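## Task

Scene 1: take the cardboard box off the counter and set it inside the bin marked M6 so that no part of it sticks out past the bin's rim. The bins must stay where they are, the robot must not topple or be left leaning (either one means failure), and the box must stay in the bin without the robot holding it there.

## Robot and tools

Robot: a simulated Hello Robot Stretch 4 with a single arm. It has an omni-wheel base, a lift that rides up and down a mast, a telescoping arm that reaches out horizontally, a wrist with yaw, pitch and roll joints, and a gripper with two fingers. It is roughly 1.6 m tall, and no point on the base rim is more than 0.23 m from the base origin. It carries four cameras: head_camera, head_left_camera and head_right_camera are fixed high on the head, and wrist_camera rides on the gripper.

Frames: the base frame sits on the floor below the centre of the base, with x pointing forward, y to the left and z up. hand_pose is reported in this frame and marks a point between the fingertips of the open gripper. Its axes match the base frame when all wrist joints read 0. The printed value can be somewhat wrong. The odometry frame is wherever the base frame was when the scene started.

execute_actions(actions, cameras): actions holds either no action, which only returns the state and images, or exactly one action. An action may contain "base", "joints" or both, and may add "pace" and "contact_limits". The alternative is {"end_of_arm": "enable_torque"} on its own. Everything in one action starts at the same moment.
- base: an object with exactly one key. Each is a relative move measured from the base position in the last reported state, not a target pose. translate_m is metres along x, forward positive, range -2 to 2. strafe_m is metres sideways, left positive, range -2 to 2. rotate_rad turns in place in radians, counter-clockwise seen from above is positive, range -3.2 to 3.2.
- joints: an object of absolute targets, one number per named joint, all optional. lift_m 0 to 1.2 m. arm_m 0 to 0.55 m of extension. wrist_yaw_rad -1.134 to 4.276 (0 points forward, positive swings left, 3.14 tucks it back; beyond 3.4 the arm may block it). wrist_pitch_rad -1.117 to 4.259 (0 is level, 1.57 points down). wrist_roll_rad -1.117 to 4.259 (at 0 the fingers are side by side at one height; positive rolls clockwise when seen from behind). gripper_m -0.038 to 0.141 m, the fingertip gap; values below 0 press the tips together. Targets past a joint limit get clipped and the result reports it. Any unknown key or other illegal value makes the whole call rejected with no motion.
- pace: "slow", "default", "fast" or "max". Base speed tops out at 0.1/0.3/0.4/0.6 m/s and turning at 1/2/3/4 rad/s for these, and both get lower when the lift is above 0.2 m.
- contact_limits: only {"arm_m": value}, 0 (gentlest) to 0.75 (firmest), 0.5 if omitted; the arm stops once it pushes past it.
- cameras: a list of camera names or "all"; null or omitted means all, [] means none. A single action can run 15 s at most.
A joint or base you leave out can keep pushing toward its previous target. To unfold the wrist at the start, lift_m 0.4 together with wrist_yaw_rad 0 works.

wait(seconds): 0 to 10 s with no new command, then the same report as an empty action. zoom_image(camera, region): region is [x0, y0, x1, y1] in pixels of that camera's latest image, origin top-left, no larger than 504 by 504. read_manual only gives the licence texts. finished_scene(scene) ends scene 1 or 2 permanently and reports success; call it only when the box rests on its own in the right bin.

Results: base_status and joint_status tell how each motion ended: "done"; "off_target" (stopped short, may still be pushing); "contact_stop_at_<key>" (hit something; that part goes slack, so a slack lift can sink and slack wheels can roll); "limit_stop_at_<name>", including limit_stop_at_tilt (leaning above 6 degrees, lift, arm and wheels go limp) and limit_stop_at_own_body (about to hit itself); "torque_fault" (a wrist or gripper motor overloaded and turned off until you send enable_torque). on_its_own covers things this call did not command; its "held at" gives a held target, not a position. After a stop, any later calls in the same reply are skipped. lidar_m lists 12 distances in metres from the base origin, 30-degree sectors starting straight ahead and going counter-clockwise (4th left, 7th behind, 10th right); "-" means nothing seen or closer than 0.25 m. wrist_depth_mm is a 7 by 7 grid of depths in mm (100 to 2000) read from the top left. base_odometry counts wheel rotation, so slipping looks like travel; if turned_by_wheels and turned_by_imu disagree by more than about 0.1 rad, the base probably bumped or slid. base_tilt is in degrees, forward and right positive. motor_effort gives percent of maximum with the peak of the last action in brackets; wheel values that are positive mean turning right. The gripper reading does not prove a grasp; a firm squeeze appears as a clear gripper effort change.

Gripping: send a gripper_m smaller than the box's width; going lower squeezes harder and draws the box toward the wrist. If the fingertips snag on a surface underneath, raise the lift.

Avoid: dropping, sliding or slamming the box; shoving the bins; turning or driving with over 1 kg held and arm_m above 0.2, especially at fast paces; pushing or pulling steadily with the gripper held high; pressing the gripper into things with base or arm moves (wrist torque faults); tilting the gripper up while rolled, which triggers self-collision stops.

Each tool is called after "Emit:" in YAML: its name, and indented under it one key for each argument.

## Session

I'll start by looking at the current state.

Emit:
execute_actions:
  actions: []

Scene clock: 0.00 s.
base_odometry: x=+0.000 y=+0.000 heading=+0.000 (m, m, rad; odometry frame)
turned_by_wheels: +0.000 (rad since the last result)
turned_by_imu: +0.000 (rad since the last result)
base_tilt: forward=+0.0 right=+0.2 (deg)
lidar_m: 1.39 1.51 0.94 0.92 1.03 2.35 2.33 2.44 2.41 2.37 1.75 1.41
base_status: not commanded
joint_positions: lift_m=+0.157 arm_m=-0.002 wrist_yaw_rad=+3.099 wrist_pitch_rad=+0.019 wrist_roll_rad=-0.016 gripper_m=+0.057
joint_status: not commanded
motor_effort: lift_m=+19 arm_m=-1 wrist_yaw_rad=+0 wrist_pitch_rad=-8 wrist_roll_rad=-1 gripper_m=-5 wheel_0=-1 wheel_1=+0 wheel_2=+0 (%)
hand_pose: x=-0.1155 y=+0.0996 z=+0.3300 quat_wxyz=(+0.021, -0.010, -0.008, +1.000) (m; base frame)
wrist_depth_mm: - 143 - - - - - / - 142 - - - - - / - 124 178 - - - - / 106 140 222 - - - - / 139 - - - - - - / 1464 1537 1255 1537 216 1499 1430 / 960 960 917 158 878 931 931
pictures: head_camera, head_left_camera, head_right_camera, wrist_camera
Images, in order (width x height): head_camera 420x560, head_left_camera 420x672, head_right_camera 420x672, wrist_camera 616x392.

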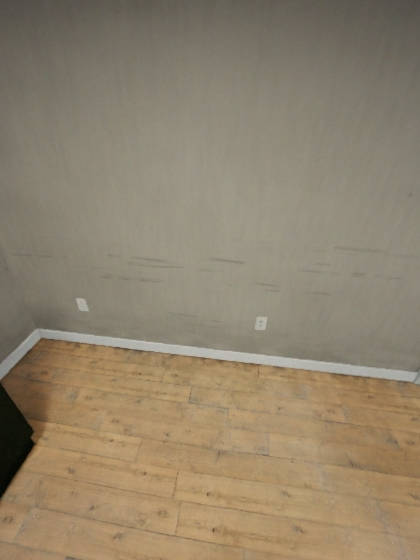

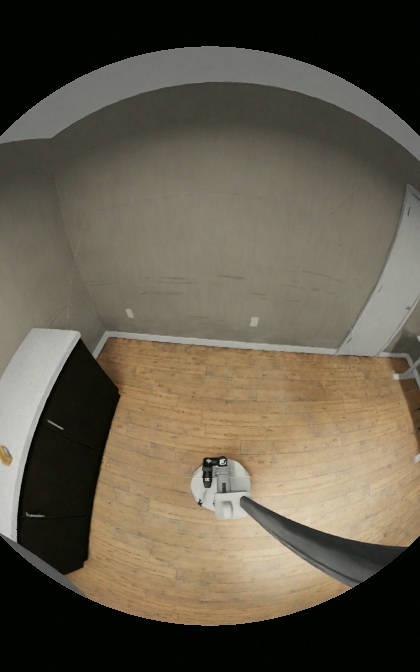

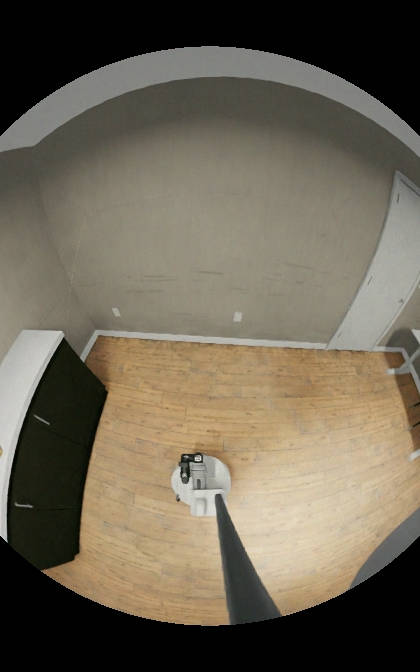

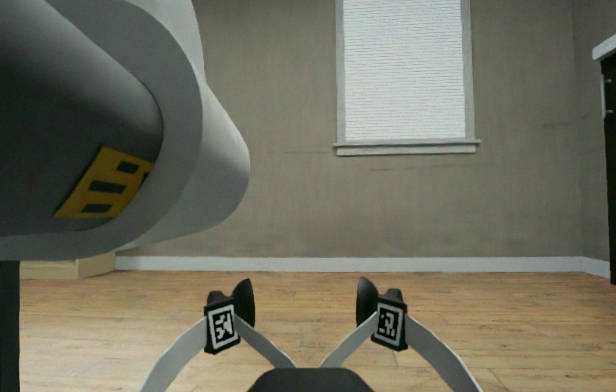

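Emit:
execute_actions:
  actions:
    - {"base": {"rotate_rad": 1.57}, "joints": {"lift_m": 0.4, "wrist_yaw_rad": 0}, "pace": "fast"}

Scene clock: 4.33 s.
base_odometry: x=+0.000 y=+0.000 heading=+1.570 (m, m, rad; odometry frame)
turned_by_wheels: +1.570 (rad since the last result)
turned_by_imu: +1.570 (rad since the last result)
base_tilt: forward=+0.1 right=+0.3 (deg)
lidar_m: 0.92 1.00 2.36 2.33 2.46 3.19 2.75 1.73 1.42 1.38 1.51 0.95
base_status: done
joint_positions: lift_m=+0.400 arm_m=-0.002 wrist_yaw_rad=+0.000 wrist_pitch_rad=+0.019 wrist_roll_rad=-0.016 gripper_m=+0.057
joint_status: all done
motor_effort: lift_m=+23(23) arm_m=-1(1) wrist_yaw_rad=+1(7) wrist_pitch_rad=-9(8) wrist_roll_rad=+0(1) gripper_m=-3(5) wheel_0=-1(9) wheel_1=-1(8) wheel_2=+0(11) (%)
hand_pose: x=+0.4575 y=-0.0873 z=+0.5723 quat_wxyz=(+1.000, -0.008, +0.010, +0.000) (m; base frame)
wrist_depth_mm: 1576 1537 1430 1366 1366 1308 1255 / 798 778 759 732 707 691 683 / 809 778 759 732 723 699 683 / 809 778 759 732 715 691 676 / 798 778 750 732 723 691 676 / 788 788 741 723 216 699 683 / 788 768 741 158 707 676 668
pictures: head_camera, head_left_camera, head_right_camera, wrist_camera
camera_calibration (this result's frames):
wrist_camera: T_world_to_cam=[[-0.0227965, -0.999735, 0.00324776, -0.0789205], [0.0146786, -0.00358296, -0.999886, 0.627598], [0.999632, -0.0227462, 0.0147564, -0.245338], [0, 0, 0, 1]] pos_world=[0.234236, -0.0822314, 0.631403]
Images, in order (width x height): head_camera 420x560, head_left_camera 420x672, head_right_camera 420x672, wrist_camera 616x392.

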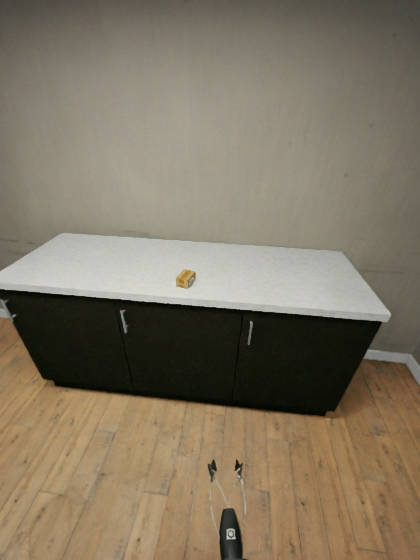

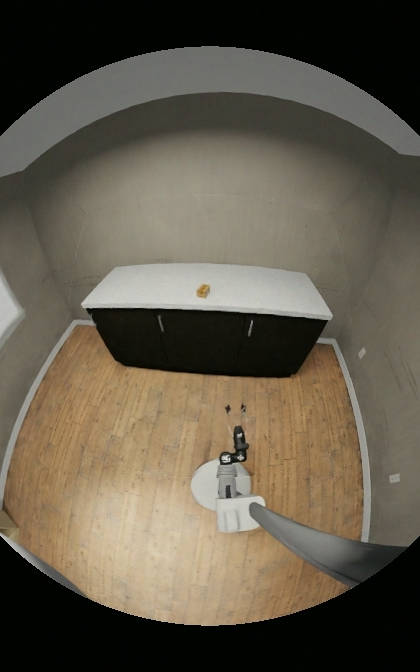

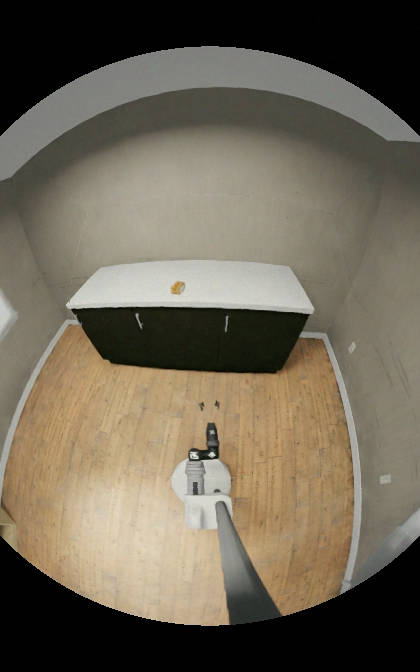

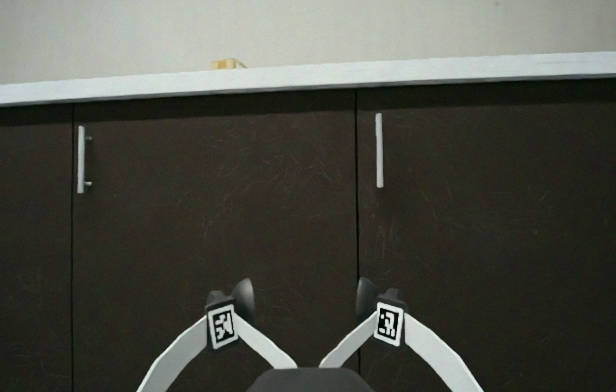

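Emit:
zoom_image:
  camera: "head_camera"
  region: [140, 240, 240, 320]

Emit:
zoom_image:
  camera: "wrist_camera"
  region: [160, 30, 320, 130]

Region (140, 240, 240, 320) of head_camera's 420x560 image, scaled by 5.040, with more detail than that image has; it fills the top 403 rows of this view, and the rest is white.

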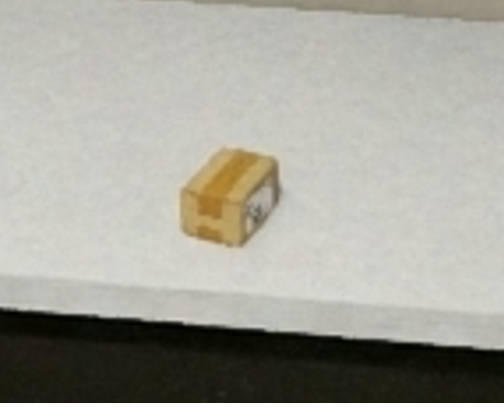

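Region (160, 30, 320, 130) of wrist_camera's 616x392 image, scaled by 3.150; it fills the top 315 rows of this view, and the rest is white.

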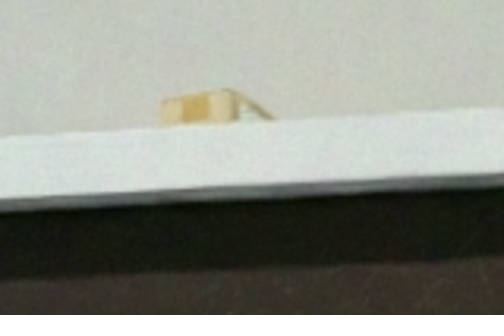

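Emit:
execute_actions:
  actions:
    - {"base": {"rotate_rad": 2.0}, "pace": "fast"}
  cameras: ["head_camera", "head_left_camera", "head_right_camera"]

Scene clock: 21.30 s.
base_odometry: x=+0.000 y=+0.000 heading=-2.713 (m, m, rad; odometry frame)
turned_by_wheels: +2.000 (rad since the last result)
turned_by_imu: +2.001 (rad since the last result)
base_tilt: forward=+0.1 right=+0.3 (deg)
lidar_m: 2.46 2.92 2.35 1.94 1.45 1.39 1.49 0.98 0.92 0.96 1.38 2.32
base_status: done
joint_positions: lift_m=+0.400 arm_m=-0.002 wrist_yaw_rad=+0.000 wrist_pitch_rad=+0.019 wrist_roll_rad=-0.016 gripper_m=+0.057
joint_status: not commanded
motor_effort: lift_m=+23(23) arm_m=-1(1) wrist_yaw_rad=-1(0) wrist_pitch_rad=-9(9) wrist_roll_rad=-1(2) gripper_m=-4(3) wheel_0=+0(9) wheel_1=+1(8) wheel_2=+2(12) (%)
hand_pose: x=+0.4575 y=-0.0873 z=+0.5724 quat_wxyz=(+1.000, -0.008, +0.010, +0.000) (m; base frame)
wrist_depth_mm: - - - - - 1921 1808 / - - - - - - 1756 / - - - - - 1983 1808 / - - - - - 1921 1808 / - - - - - 1983 1808 / - - - - 214 1863 1708 / 1576 1576 1430 156 1397 1499 1499
pictures: head_camera, head_left_camera, head_right_camera
Images, in order (width x height): head_camera 420x560, head_left_camera 420x672, head_right_camera 420x672.

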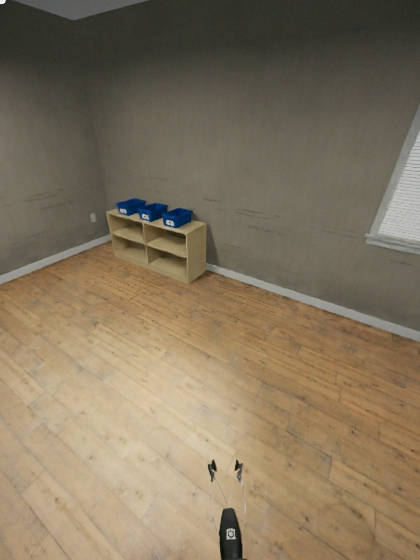

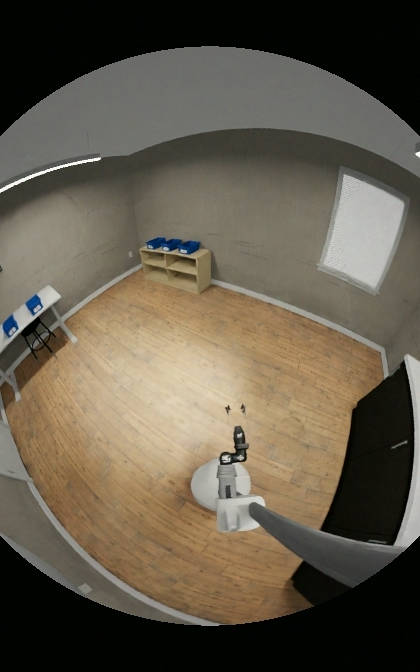

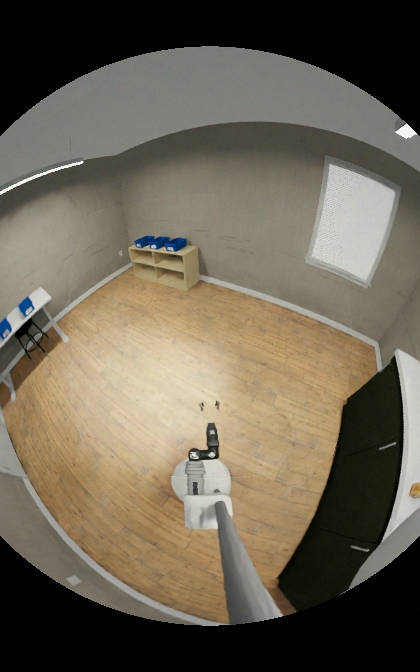

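Emit:
zoom_image:
  camera: "head_camera"
  region: [95, 180, 215, 290]

Emit:
zoom_image:
  camera: "head_left_camera"
  region: [0, 270, 100, 400]

Region (95, 180, 215, 290) of head_camera's 420x560 image, scaled by 4.200, with more detail than that image has; it fills the top 462 rows of this view, and the rest is white.

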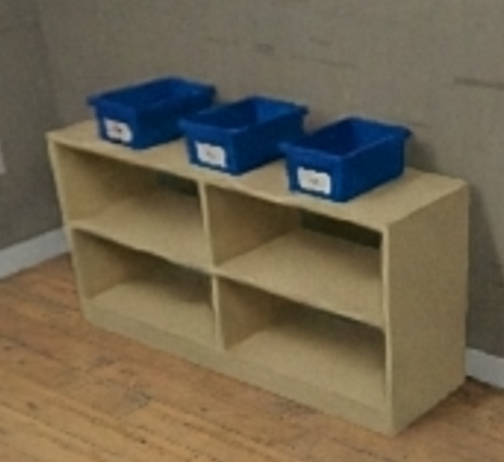

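Region (0, 270, 100, 400) of head_left_camera's 420x672 image, scaled by 3.877, with more detail than that image has; it fills the left 388 columns of this view, and the rest is white.

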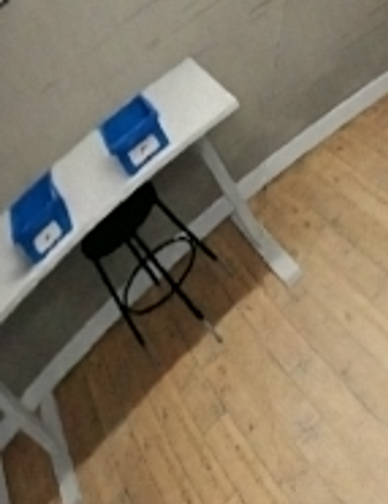

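Emit:
execute_actions:
  actions:
    - {"base": {"rotate_rad": -1.847}, "joints": {"lift_m": 1.17, "wrist_pitch_rad": 1.57, "wrist_roll_rad": 0.45, "gripper_m": 0.12}, "pace": "fast"}

Scene clock: 36.20 s.
base_odometry: x=+0.000 y=+0.000 heading=+1.723 (m, m, rad; odometry frame)
turned_by_wheels: -1.847 (rad since the last result)
turned_by_imu: -1.845 (rad since the last result)
base_tilt: forward=+0.0 right=+0.3 (deg)
lidar_m: 0.90 1.10 2.33 2.35 2.45 2.37 2.54 1.62 1.39 1.41 1.09 0.92
base_status: done
joint_positions: lift_m=+1.170 arm_m=-0.002 wrist_yaw_rad=+0.000 wrist_pitch_rad=+1.570 wrist_roll_rad=+0.450 gripper_m=+0.120
joint_status: all done
motor_effort: lift_m=+23(25) arm_m=-1(1) wrist_yaw_rad=+0(2) wrist_pitch_rad=-2(7) wrist_roll_rad=+1(3) gripper_m=-2(4) wheel_0=+1(7) wheel_1=+0(13) wheel_2=-1(11) (%)
hand_pose: x=+0.1692 y=-0.0874 z=+1.0594 quat_wxyz=(+0.690, +0.158, +0.689, -0.158) (m; base frame)
wrist_depth_mm: 1182 1308 1366 1366 1336 1308 1336 / 1308 1336 1336 1366 1366 1336 1366 / 1308 1336 1308 1308 1308 1336 1336 / 1281 1308 1336 1336 1336 1308 1336 / 1308 1281 1308 1098 1308 1281 1308 / 1308 1308 1042 1078 1078 1281 1281 / 1308 1308 1281 155 1281 1281 1281
pictures: head_camera, head_left_camera, head_right_camera, wrist_camera
camera_calibration (this result's frames):
wrist_camera: T_world_to_cam=[[-0.446041, -0.894717, 0.0230193, -0.0273576], [-0.894773, 0.44518, -0.0345748, 0.289318], [0.0206869, -0.0360188, -0.999137, 1.27422], [0, 0, 0, 1]] pos_world=[0.220312, -0.10738, 1.28375]
Images, in order (width x height): head_camera 420x560, head_left_camera 420x672, head_right_camera 420x672, wrist_camera 616x392.

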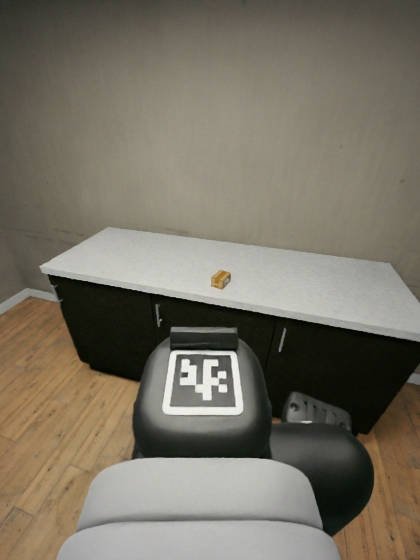

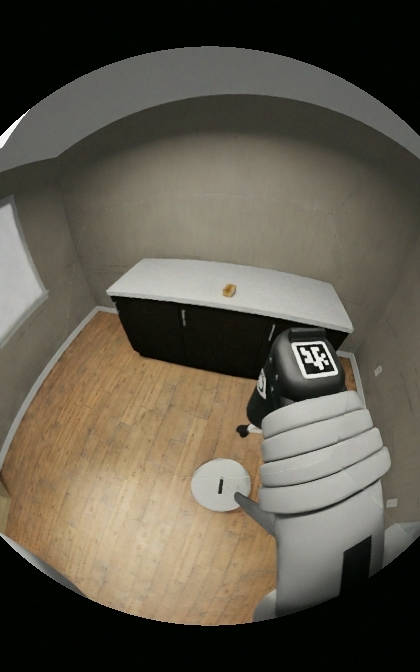

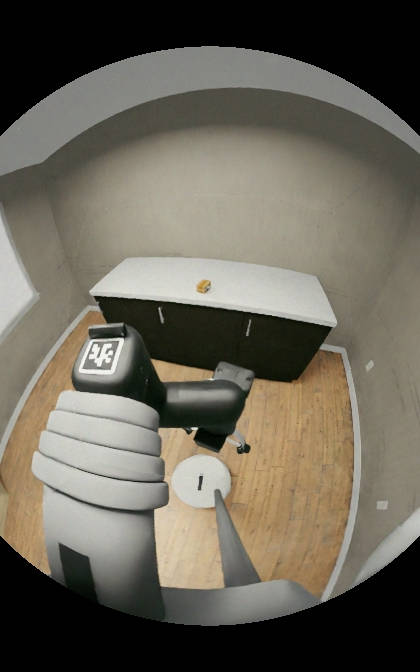

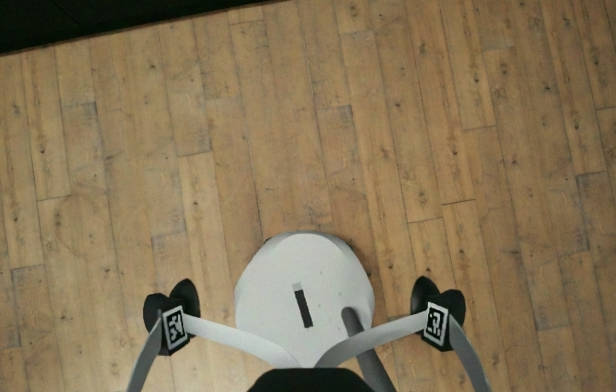

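Emit:
zoom_image:
  camera: "head_camera"
  region: [180, 240, 280, 320]

Region (180, 240, 280, 320) of head_camera's 420x560 image, scaled by 5.040, with more detail than that image has; it fills the top 403 rows of this view, and the rest is white.

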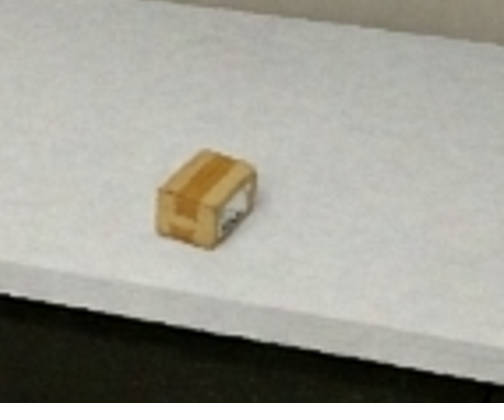

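Emit:
execute_actions:
  actions:
    - {"base": {"translate_m": 0.46}, "joints": {"arm_m": 0.45}, "pace": "fast"}
  cameras: ["head_camera", "wrist_camera"]

Scene clock: 52.77 s.
base_odometry: x=-0.070 y=+0.455 heading=+1.723 (m, m, rad; odometry frame)
turned_by_wheels: +0.000 (rad since the last result)
turned_by_imu: +0.000 (rad since the last result)
base_tilt: forward=+0.1 right=+0.2 (deg)
lidar_m: 0.45 0.58 0.99 2.16 2.61 2.81 2.94 1.75 1.52 1.53 0.57 0.48
base_status: done
joint_positions: lift_m=+1.170 arm_m=+0.449 wrist_yaw_rad=+0.000 wrist_pitch_rad=+1.570 wrist_roll_rad=+0.450 gripper_m=+0.120
joint_status: all done
motor_effort: lift_m=+23(24) arm_m=+4(8) wrist_yaw_rad=+1(1) wrist_pitch_rad=-2(2) wrist_roll_rad=+0(0) gripper_m=-1(0) wheel_0=+1(6) wheel_1=+1(6) wheel_2=-1(11) (%)
hand_pose: x=+0.6204 y=-0.0874 z=+1.0594 quat_wxyz=(+0.690, +0.158, +0.689, -0.158) (m; base frame)
wrist_depth_mm: 387 389 387 389 389 392 392 / 382 384 384 384 387 387 394 / 382 379 382 382 382 382 382 / 379 377 377 379 379 384 382 / 375 375 377 377 377 377 382 / 370 373 370 322 375 377 375 / 368 368 373 155 370 375 1281
pictures: head_camera, wrist_camera
camera_calibration (this result's frames):
wrist_camera: T_world_to_cam=[[-0.445968, -0.894755, 0.0229272, 0.173954], [-0.894805, 0.445102, -0.0347593, 0.693268], [0.0208961, -0.0360169, -0.999133, 1.26478], [0, 0, 0, 1]] pos_world=[0.671489, -0.107376, 1.28379]
Images, in order (width x height): head_camera 420x560, wrist_camera 616x392.

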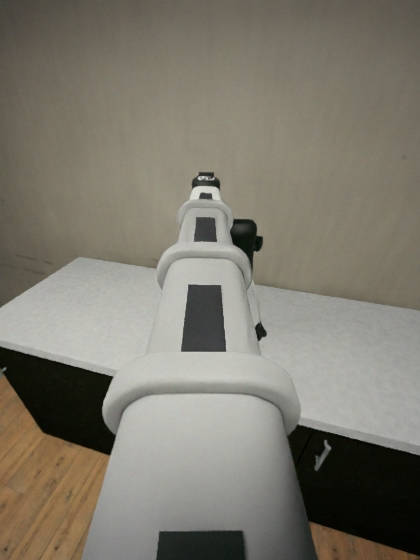

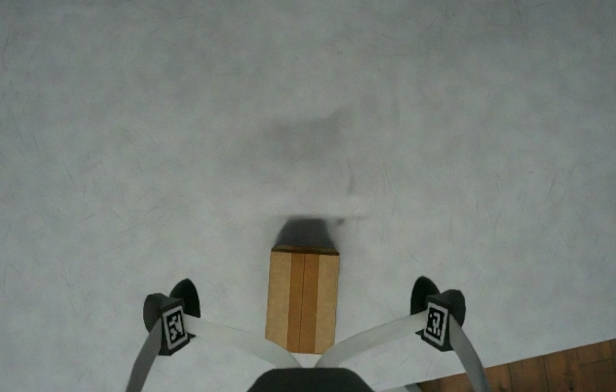

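Emit:
execute_actions:
  actions:
    - {"base": {"strafe_m": 0.011}, "joints": {"arm_m": 0.427, "lift_m": 1.05}}
  cameras: ["head_camera", "wrist_camera"]

Scene clock: 65.87 s.
base_odometry: x=-0.081 y=+0.453 heading=+1.723 (m, m, rad; odometry frame)
turned_by_wheels: +0.000 (rad since the last result)
turned_by_imu: +0.001 (rad since the last result)
base_tilt: forward=+0.1 right=+0.3 (deg)
lidar_m: 0.49 0.57 1.02 2.17 2.62 2.82 2.99 1.76 1.52 1.54 0.57 0.46
base_status: done
joint_positions: lift_m=+1.050 arm_m=+0.428 wrist_yaw_rad=+0.000 wrist_pitch_rad=+1.570 wrist_roll_rad=+0.450 gripper_m=+0.120
joint_status: all done
motor_effort: lift_m=+15(22) arm_m=-4(3) wrist_yaw_rad=+1(1) wrist_pitch_rad=-2(2) wrist_roll_rad=+2(0) gripper_m=-1(0) wheel_0=-3(9) wheel_1=+3(6) wheel_2=+0(1) (%)
hand_pose: x=+0.5989 y=-0.0874 z=+0.9401 quat_wxyz=(+0.690, +0.158, +0.689, -0.158) (m; base frame)
wrist_depth_mm: 264 263 265 265 265 266 266 / 260 260 260 264 263 264 265 / 260 260 262 260 260 262 262 / 257 257 258 258 259 259 259 / 255 256 255 207 256 258 258 / 254 252 255 206 255 256 257 / 250 251 252 155 253 255 253
pictures: head_camera, wrist_camera
camera_calibration (this result's frames):
wrist_camera: T_world_to_cam=[[-0.44606, -0.894707, 0.0230281, 0.16704], [-0.894765, 0.445199, -0.0345571, 0.669625], [0.0206664, -0.0360192, -0.999137, 1.14615], [0, 0, 0, 1]] pos_world=[0.64998, -0.107381, 1.16446]
Images, in order (width x height): head_camera 420x560, wrist_camera 616x392.

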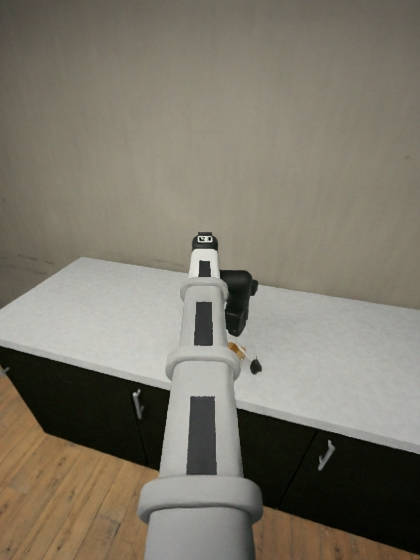

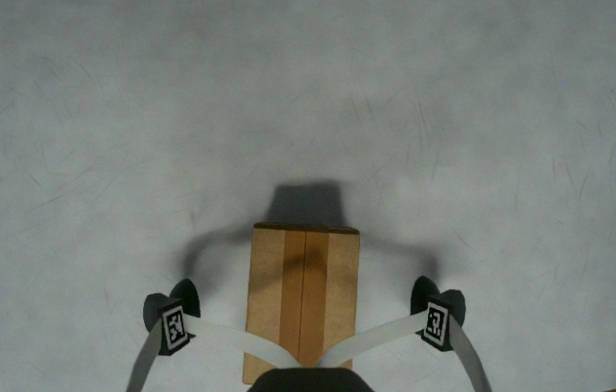

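Emit:
execute_actions:
  actions:
    - {"joints": {"gripper_m": 0.015}}
  cameras: ["wrist_camera"]

Scene clock: 70.30 s.
base_odometry: x=-0.081 y=+0.453 heading=+1.723 (m, m, rad; odometry frame)
turned_by_wheels: +0.000 (rad since the last result)
turned_by_imu: +0.001 (rad since the last result)
base_tilt: forward=+0.1 right=+0.2 (deg)
lidar_m: 0.49 0.59 1.02 2.18 2.62 2.83 2.97 1.77 1.53 1.53 0.58 0.47
base_status: not commanded
joint_positions: lift_m=+1.050 arm_m=+0.428 wrist_yaw_rad=+0.000 wrist_pitch_rad=+1.570 wrist_roll_rad=+0.450 gripper_m=+0.016
joint_status: all done
motor_effort: lift_m=+15(15) arm_m=-4(4) wrist_yaw_rad=+0(2) wrist_pitch_rad=-2(2) wrist_roll_rad=-2(0) gripper_m=-30(28) wheel_0=-2(3) wheel_1=+3(3) wheel_2=+0(0) (%)
hand_pose: x=+0.5989 y=-0.0874 z=+0.9401 quat_wxyz=(+0.690, +0.158, +0.689, -0.158) (m; base frame)
wrist_depth_mm: 264 265 264 265 266 266 266 / 260 262 263 263 264 264 264 / 258 258 259 260 262 263 262 / 256 258 257 258 259 259 259 / 255 255 256 193 256 257 258 / 252 253 202 193 202 255 256 / 250 251 253 190 253 253 253
pictures: wrist_camera
camera_calibration (this result's frames):
wrist_camera: T_world_to_cam=[[-0.44606, -0.894707, 0.0230282, 0.167039], [-0.894765, 0.445199, -0.0345569, 0.669624], [0.0206661, -0.0360192, -0.999137, 1.14615], [0, 0, 0, 1]] pos_world=[0.649979, -0.107381, 1.16446]
Images, in order (width x height): wrist_camera 616x392.

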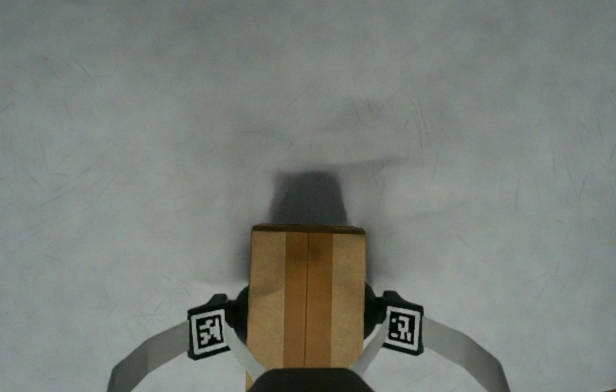

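Emit:
execute_actions:
  actions:
    - {"joints": {"lift_m": 1.13}, "pace": "fast"}
  cameras: ["wrist_camera"]

Emit:
execute_actions:
  actions:
    - {"base": {"translate_m": -0.25}, "joints": {"arm_m": 0.0, "wrist_roll_rad": 0.0}, "pace": "fast"}
  cameras: ["wrist_camera", "head_camera"]

Scene clock: 81.23 s.
base_odometry: x=-0.081 y=+0.453 heading=+1.723 (m, m, rad; odometry frame)
turned_by_wheels: +0.000 (rad since the last result)
turned_by_imu: +0.001 (rad since the last result)
base_tilt: forward=+0.1 right=+0.2 (deg)
lidar_m: 0.49 0.56 1.01 2.19 2.61 2.84 2.98 1.78 1.53 1.52 0.58 0.48
base_status: not commanded
joint_positions: lift_m=+1.130 arm_m=+0.428 wrist_yaw_rad=+0.000 wrist_pitch_rad=+1.570 wrist_roll_rad=+0.450 gripper_m=+0.016
joint_status: all done
motor_effort: lift_m=+24(23) arm_m=-4(4) wrist_yaw_rad=+0(2) wrist_pitch_rad=-2(2) wrist_roll_rad=-1(2) gripper_m=-28(29) wheel_0=-2(2) wheel_1=+2(3) wheel_2=+0(0) (%)
hand_pose: x=+0.5989 y=-0.0874 z=+1.0194 quat_wxyz=(+0.690, +0.158, +0.689, -0.158) (m; base frame)
wrist_depth_mm: 345 347 347 345 345 349 349 / 343 342 343 342 343 345 345 / 340 342 338 342 342 343 343 / 338 340 338 336 340 340 340 / 334 334 334 193 338 336 338 / 332 330 201 192 202 332 334 / 330 329 329 191 332 334 1255
pictures: wrist_camera
camera_calibration (this result's frames):
wrist_camera: T_world_to_cam=[[-0.446059, -0.894707, 0.0230367, 0.165201], [-0.894765, 0.445199, -0.0345397, 0.672338], [0.020647, -0.0360192, -0.999138, 1.22537], [0, 0, 0, 1]] pos_world=[0.649974, -0.107381, 1.24373]
Images, in order (width x height): wrist_camera 616x392.

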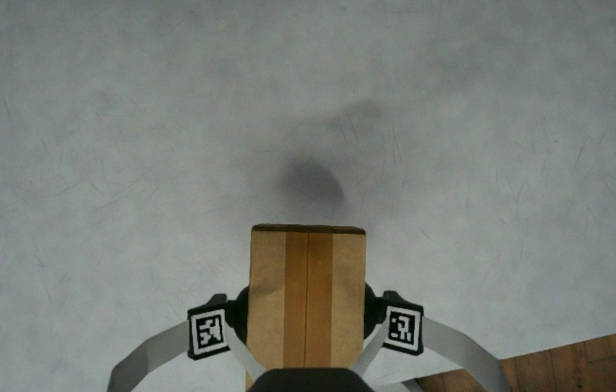

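Scene clock: 83.47 s.
base_odometry: x=-0.043 y=+0.206 heading=+1.723 (m, m, rad; odometry frame)
turned_by_wheels: +0.000 (rad since the last result)
turned_by_imu: +0.002 (rad since the last result)
base_tilt: forward=+0.1 right=+0.2 (deg)
lidar_m: 0.72 0.89 2.26 2.25 2.54 2.57 2.74 1.66 1.47 1.46 0.85 0.72
base_status: done
joint_positions: lift_m=+1.130 arm_m=+0.001 wrist_yaw_rad=+0.000 wrist_pitch_rad=+1.570 wrist_roll_rad=+0.000 gripper_m=+0.016
joint_status: all done
motor_effort: lift_m=+24(24) arm_m=-4(3) wrist_yaw_rad=-1(0) wrist_pitch_rad=-3(3) wrist_roll_rad=-2(3) gripper_m=-29(28) wheel_0=-1(8) wheel_1=-2(7) wheel_2=-1(10) (%)
hand_pose: x=+0.1717 y=-0.0874 z=+1.0194 quat_wxyz=(+0.707, +0.000, +0.707, +0.000) (m; base frame)
wrist_depth_mm: 1281 1281 1308 1098 946 842 788 / 1308 1281 1308 1281 1308 1138 991 / 1281 1255 1255 1281 1281 1281 1308 / 1255 1255 1255 1281 1255 1281 1281 / 1229 1229 1229 193 1255 1281 1281 / 1229 1255 202 191 202 1255 1255 / 1205 1205 1025 190 1255 1229 1229
pictures: head_camera, wrist_camera
camera_calibration (this result's frames):
wrist_camera: T_world_to_cam=[[-0.0132589, -0.99964, 0.0233262, -0.109121], [-0.999334, 0.0124545, -0.0342957, 0.270014], [0.0339928, -0.0237654, -0.999139, 1.23297], [0, 0, 0, 1]] pos_world=[0.226476, -0.0831423, 1.24371]
Images, in order (width x height): head_camera 420x560, wrist_camera 616x392.

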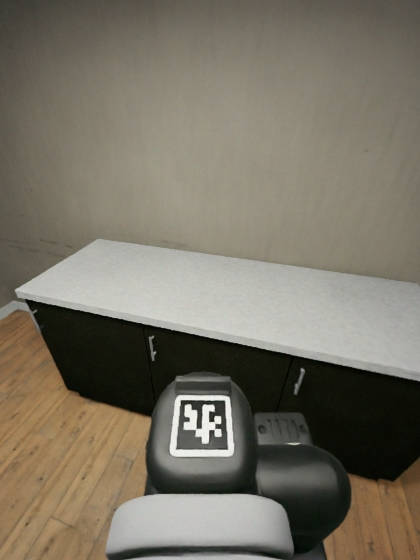

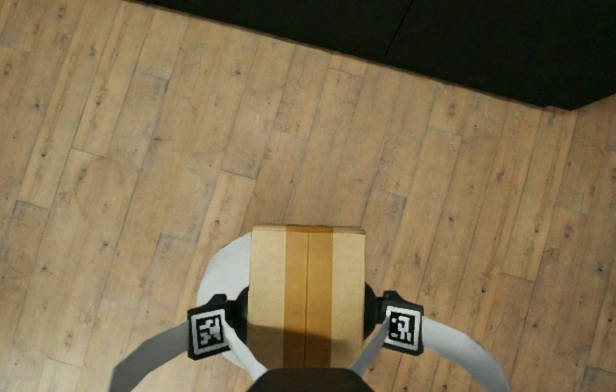

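Emit:
execute_actions:
  actions:
    - {"base": {"rotate_rad": 2.442}, "joints": {"lift_m": 0.5}, "pace": "fast"}

Scene clock: 96.07 s.
base_odometry: x=-0.043 y=+0.206 heading=-2.119 (m, m, rad; odometry frame)
turned_by_wheels: +2.441 (rad since the last result)
turned_by_imu: +2.442 (rad since the last result)
base_tilt: forward=+0.0 right=+0.3 (deg)
lidar_m: 3.06 2.56 1.90 1.48 1.45 1.00 0.75 0.71 0.79 1.17 2.24 2.45
base_status: done
joint_positions: lift_m=+0.500 arm_m=+0.001 wrist_yaw_rad=+0.000 wrist_pitch_rad=+1.570 wrist_roll_rad=+0.000 gripper_m=+0.016
joint_status: all done
motor_effort: lift_m=+15(21) arm_m=-4(4) wrist_yaw_rad=+0(1) wrist_pitch_rad=-2(3) wrist_roll_rad=+1(2) gripper_m=-31(30) wheel_0=-4(6) wheel_1=-2(8) wheel_2=-2(7) (%)
hand_pose: x=+0.1719 y=-0.0874 z=+0.3901 quat_wxyz=(+0.707, +0.000, +0.707, +0.000) (m; base frame)
wrist_depth_mm: 634 640 640 640 640 640 647 / 634 634 634 634 634 640 640 / 621 627 627 627 634 634 634 / 615 621 627 621 634 634 634 / 615 621 415 193 627 627 627 / 615 402 202 192 202 627 627 / 609 394 392 191 402 609 615
pictures: head_camera, head_left_camera, head_right_camera, wrist_camera
camera_calibration (this result's frames):
wrist_camera: T_world_to_cam=[[-0.0130146, -0.999643, 0.0233207, -0.0944796], [-0.999322, 0.0122003, -0.0347238, 0.248727], [0.0344269, -0.0237568, -0.999125, 0.604127], [0, 0, 0, 1]] pos_world=[0.226531, -0.0831283, 0.614438]
Images, in order (width x height): head_camera 420x560, head_left_camera 420x672, head_right_camera 420x672, wrist_camera 616x392.

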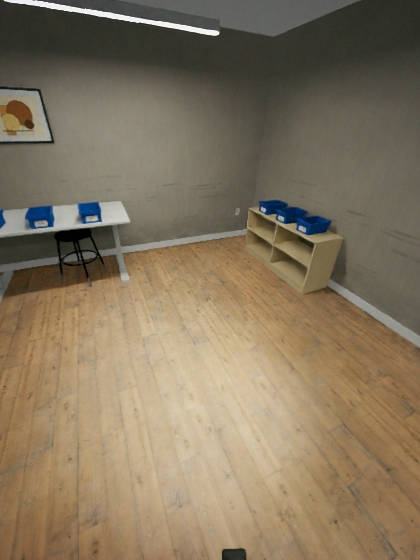

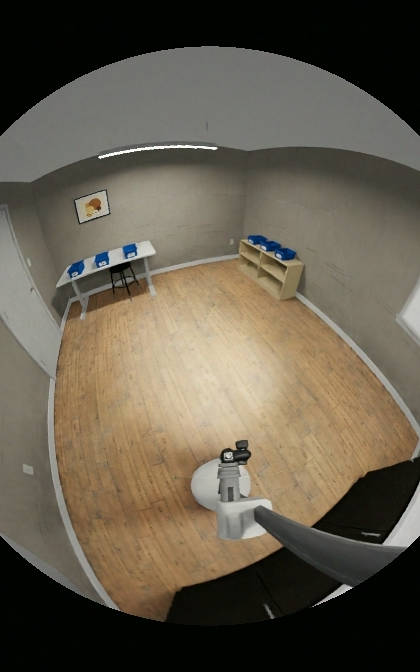

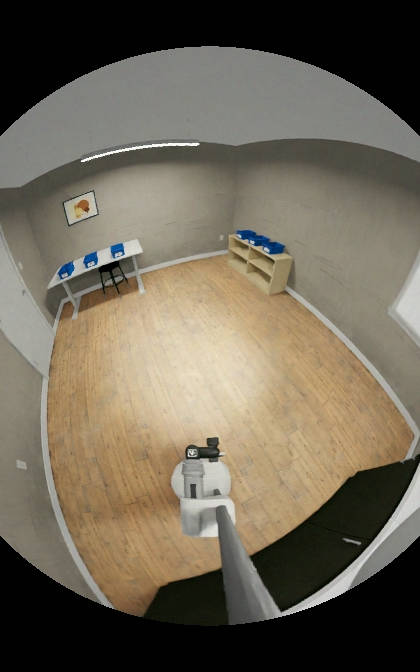

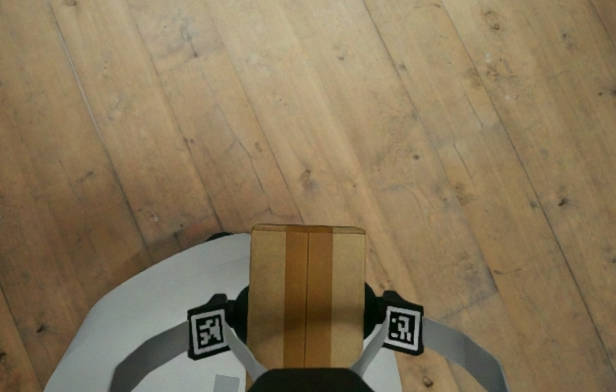

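Emit:
zoom_image:
  camera: "head_camera"
  region: [0, 195, 120, 240]

Emit:
zoom_image:
  camera: "head_camera"
  region: [250, 195, 340, 245]

Region (0, 195, 120, 240) of head_camera's 420x560 image, scaled by 4.200, with more detail than that image has; it fills the top 189 rows of this view, and the rest is white.

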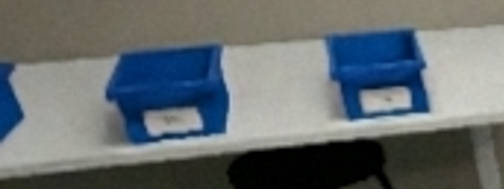

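Region (250, 195, 340, 245) of head_camera's 420x560 image, scaled by 5.600, with more detail than that image has.

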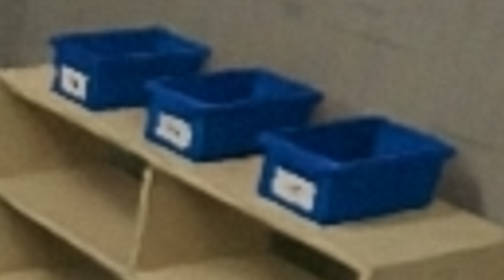

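Emit:
execute_actions:
  actions:
    - {"base": {"translate_m": 1.6}, "pace": "max"}
  cameras: ["head_camera", "head_left_camera", "head_right_camera"]

Scene clock: 104.27 s.
base_odometry: x=-0.877 y=-1.160 heading=-2.119 (m, m, rad; odometry frame)
turned_by_wheels: +0.000 (rad since the last result)
turned_by_imu: -0.005 (rad since the last result)
base_tilt: forward=+0.1 right=+0.2 (deg)
lidar_m: 1.94 1.17 1.19 1.82 2.06 2.27 2.24 2.18 2.11 1.68 1.27 1.32
base_status: done
joint_positions: lift_m=+0.500 arm_m=+0.001 wrist_yaw_rad=+0.000 wrist_pitch_rad=+1.570 wrist_roll_rad=+0.000 gripper_m=+0.016
joint_status: not commanded
motor_effort: lift_m=+16(16) arm_m=-4(4) wrist_yaw_rad=+1(0) wrist_pitch_rad=-2(3) wrist_roll_rad=-1(2) gripper_m=-28(29) wheel_0=+1(9) wheel_1=+1(6) wheel_2=+2(15) (%)
hand_pose: x=+0.1719 y=-0.0874 z=+0.3900 quat_wxyz=(+0.707, +0.000, +0.707, +0.000) (m; base frame)
wrist_depth_mm: 640 640 634 634 647 654 647 / 634 634 627 640 634 634 640 / 621 627 627 627 634 634 634 / 621 627 621 627 621 621 640 / 609 615 415 193 627 627 627 / 609 402 202 191 202 615 621 / 597 394 394 190 407 615 615
pictures: head_camera, head_left_camera, head_right_camera
Images, in order (width x height): head_camera 420x560, head_left_camera 420x672, head_right_camera 420x672.

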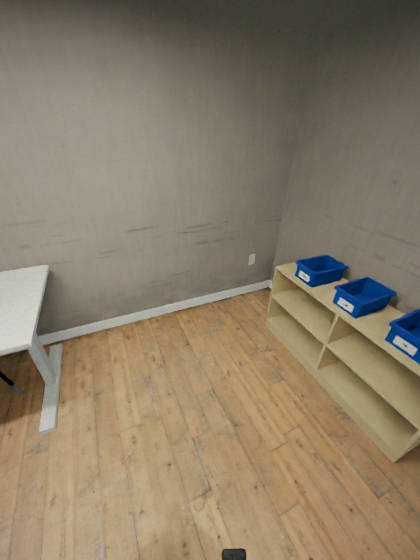

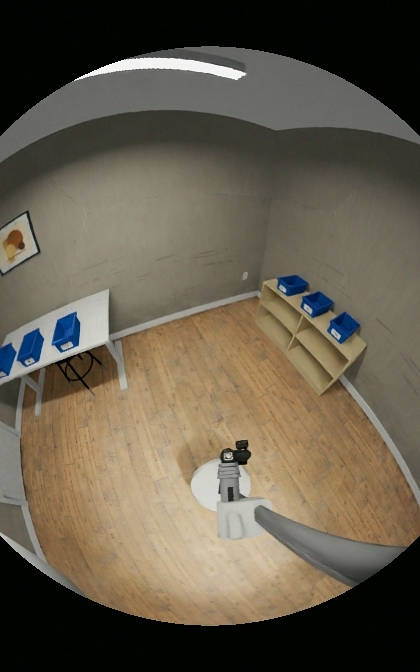

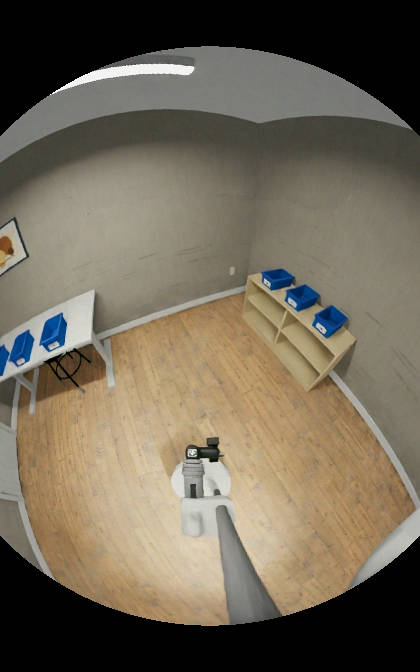

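Emit:
zoom_image:
  camera: "head_camera"
  region: [285, 245, 420, 370]

Emit:
zoom_image:
  camera: "head_left_camera"
  region: [0, 290, 120, 390]

Region (285, 245, 420, 370) of head_camera's 420x560 image, scaled by 3.733, with more detail than that image has; it fills the top 467 rows of this view, and the rest is white.

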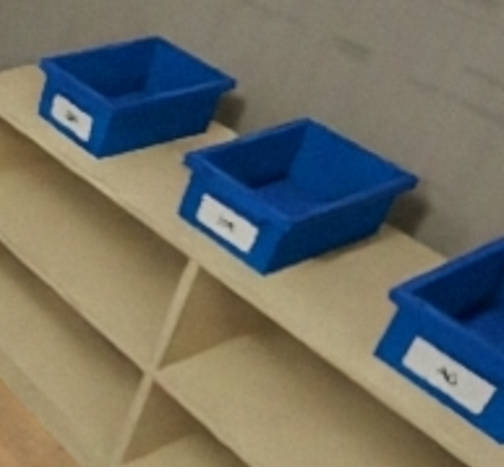

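Region (0, 290, 120, 390) of head_left_camera's 420x672 image, scaled by 4.200, with more detail than that image has.

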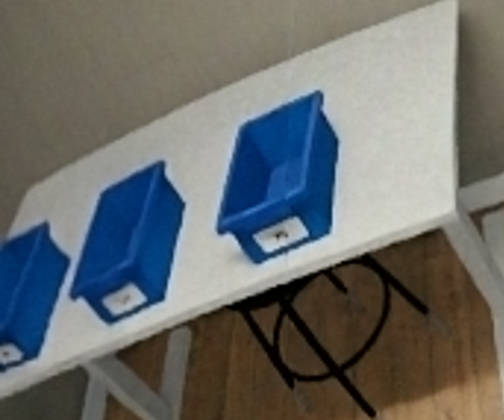

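Emit:
zoom_image:
  camera: "head_camera"
  region: [380, 325, 420, 365]

Emit:
zoom_image:
  camera: "head_camera"
  region: [325, 285, 365, 325]

Emit:
zoom_image:
  camera: "head_camera"
  region: [290, 260, 330, 295]

Region (380, 325, 420, 365) of head_camera's 420x560 image, scaled by 12.600, with more detail than that image has.

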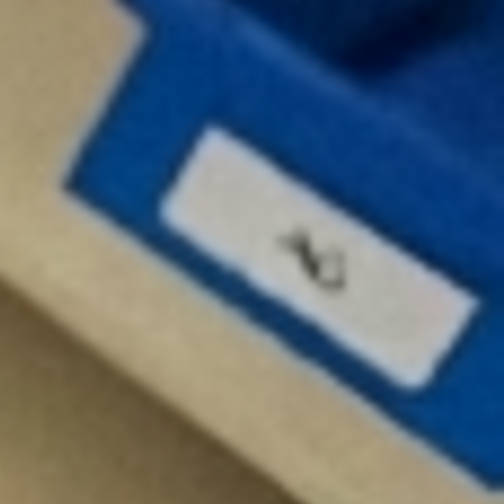

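Region (325, 285, 365, 325) of head_camera's 420x560 image, scaled by 12.600, with more detail than that image has.

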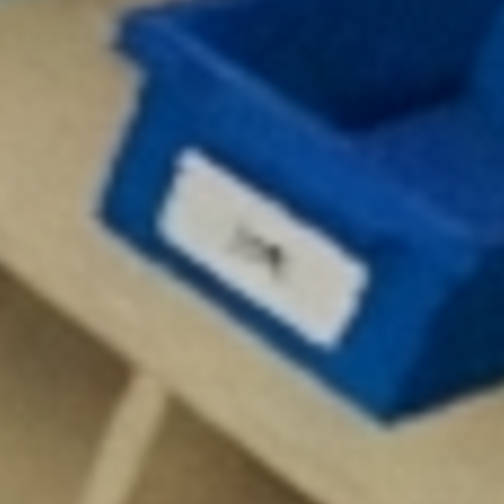

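Region (290, 260, 330, 295) of head_camera's 420x560 image, scaled by 12.600, with more detail than that image has; it fills the top 441 rows of this view, and the rest is white.

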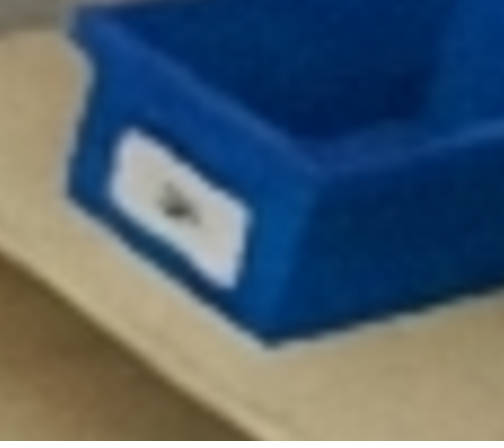

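Emit:
zoom_image:
  camera: "head_left_camera"
  region: [50, 330, 90, 360]

Emit:
zoom_image:
  camera: "head_right_camera"
  region: [300, 310, 350, 345]

Region (50, 330, 90, 360) of head_left_camera's 420x672 image, scaled by 12.600, with more detail than that image has; it fills the top 378 rows of this view, and the rest is white.

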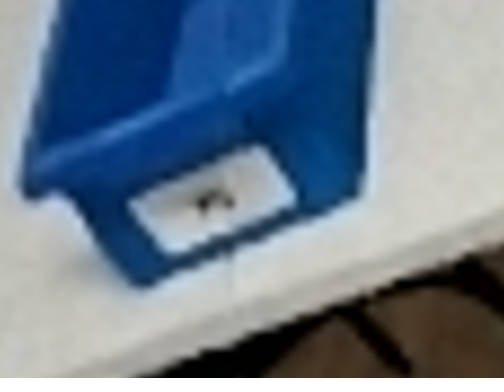

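Region (300, 310, 350, 345) of head_right_camera's 420x672 image, scaled by 10.080, with more detail than that image has; it fills the top 353 rows of this view, and the rest is white.

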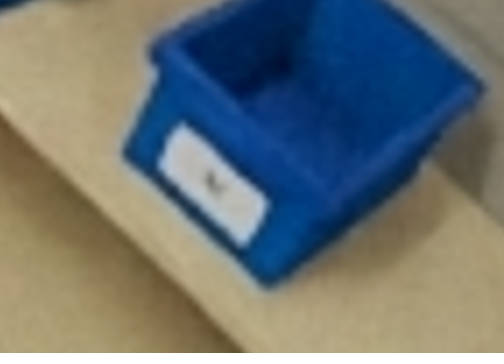

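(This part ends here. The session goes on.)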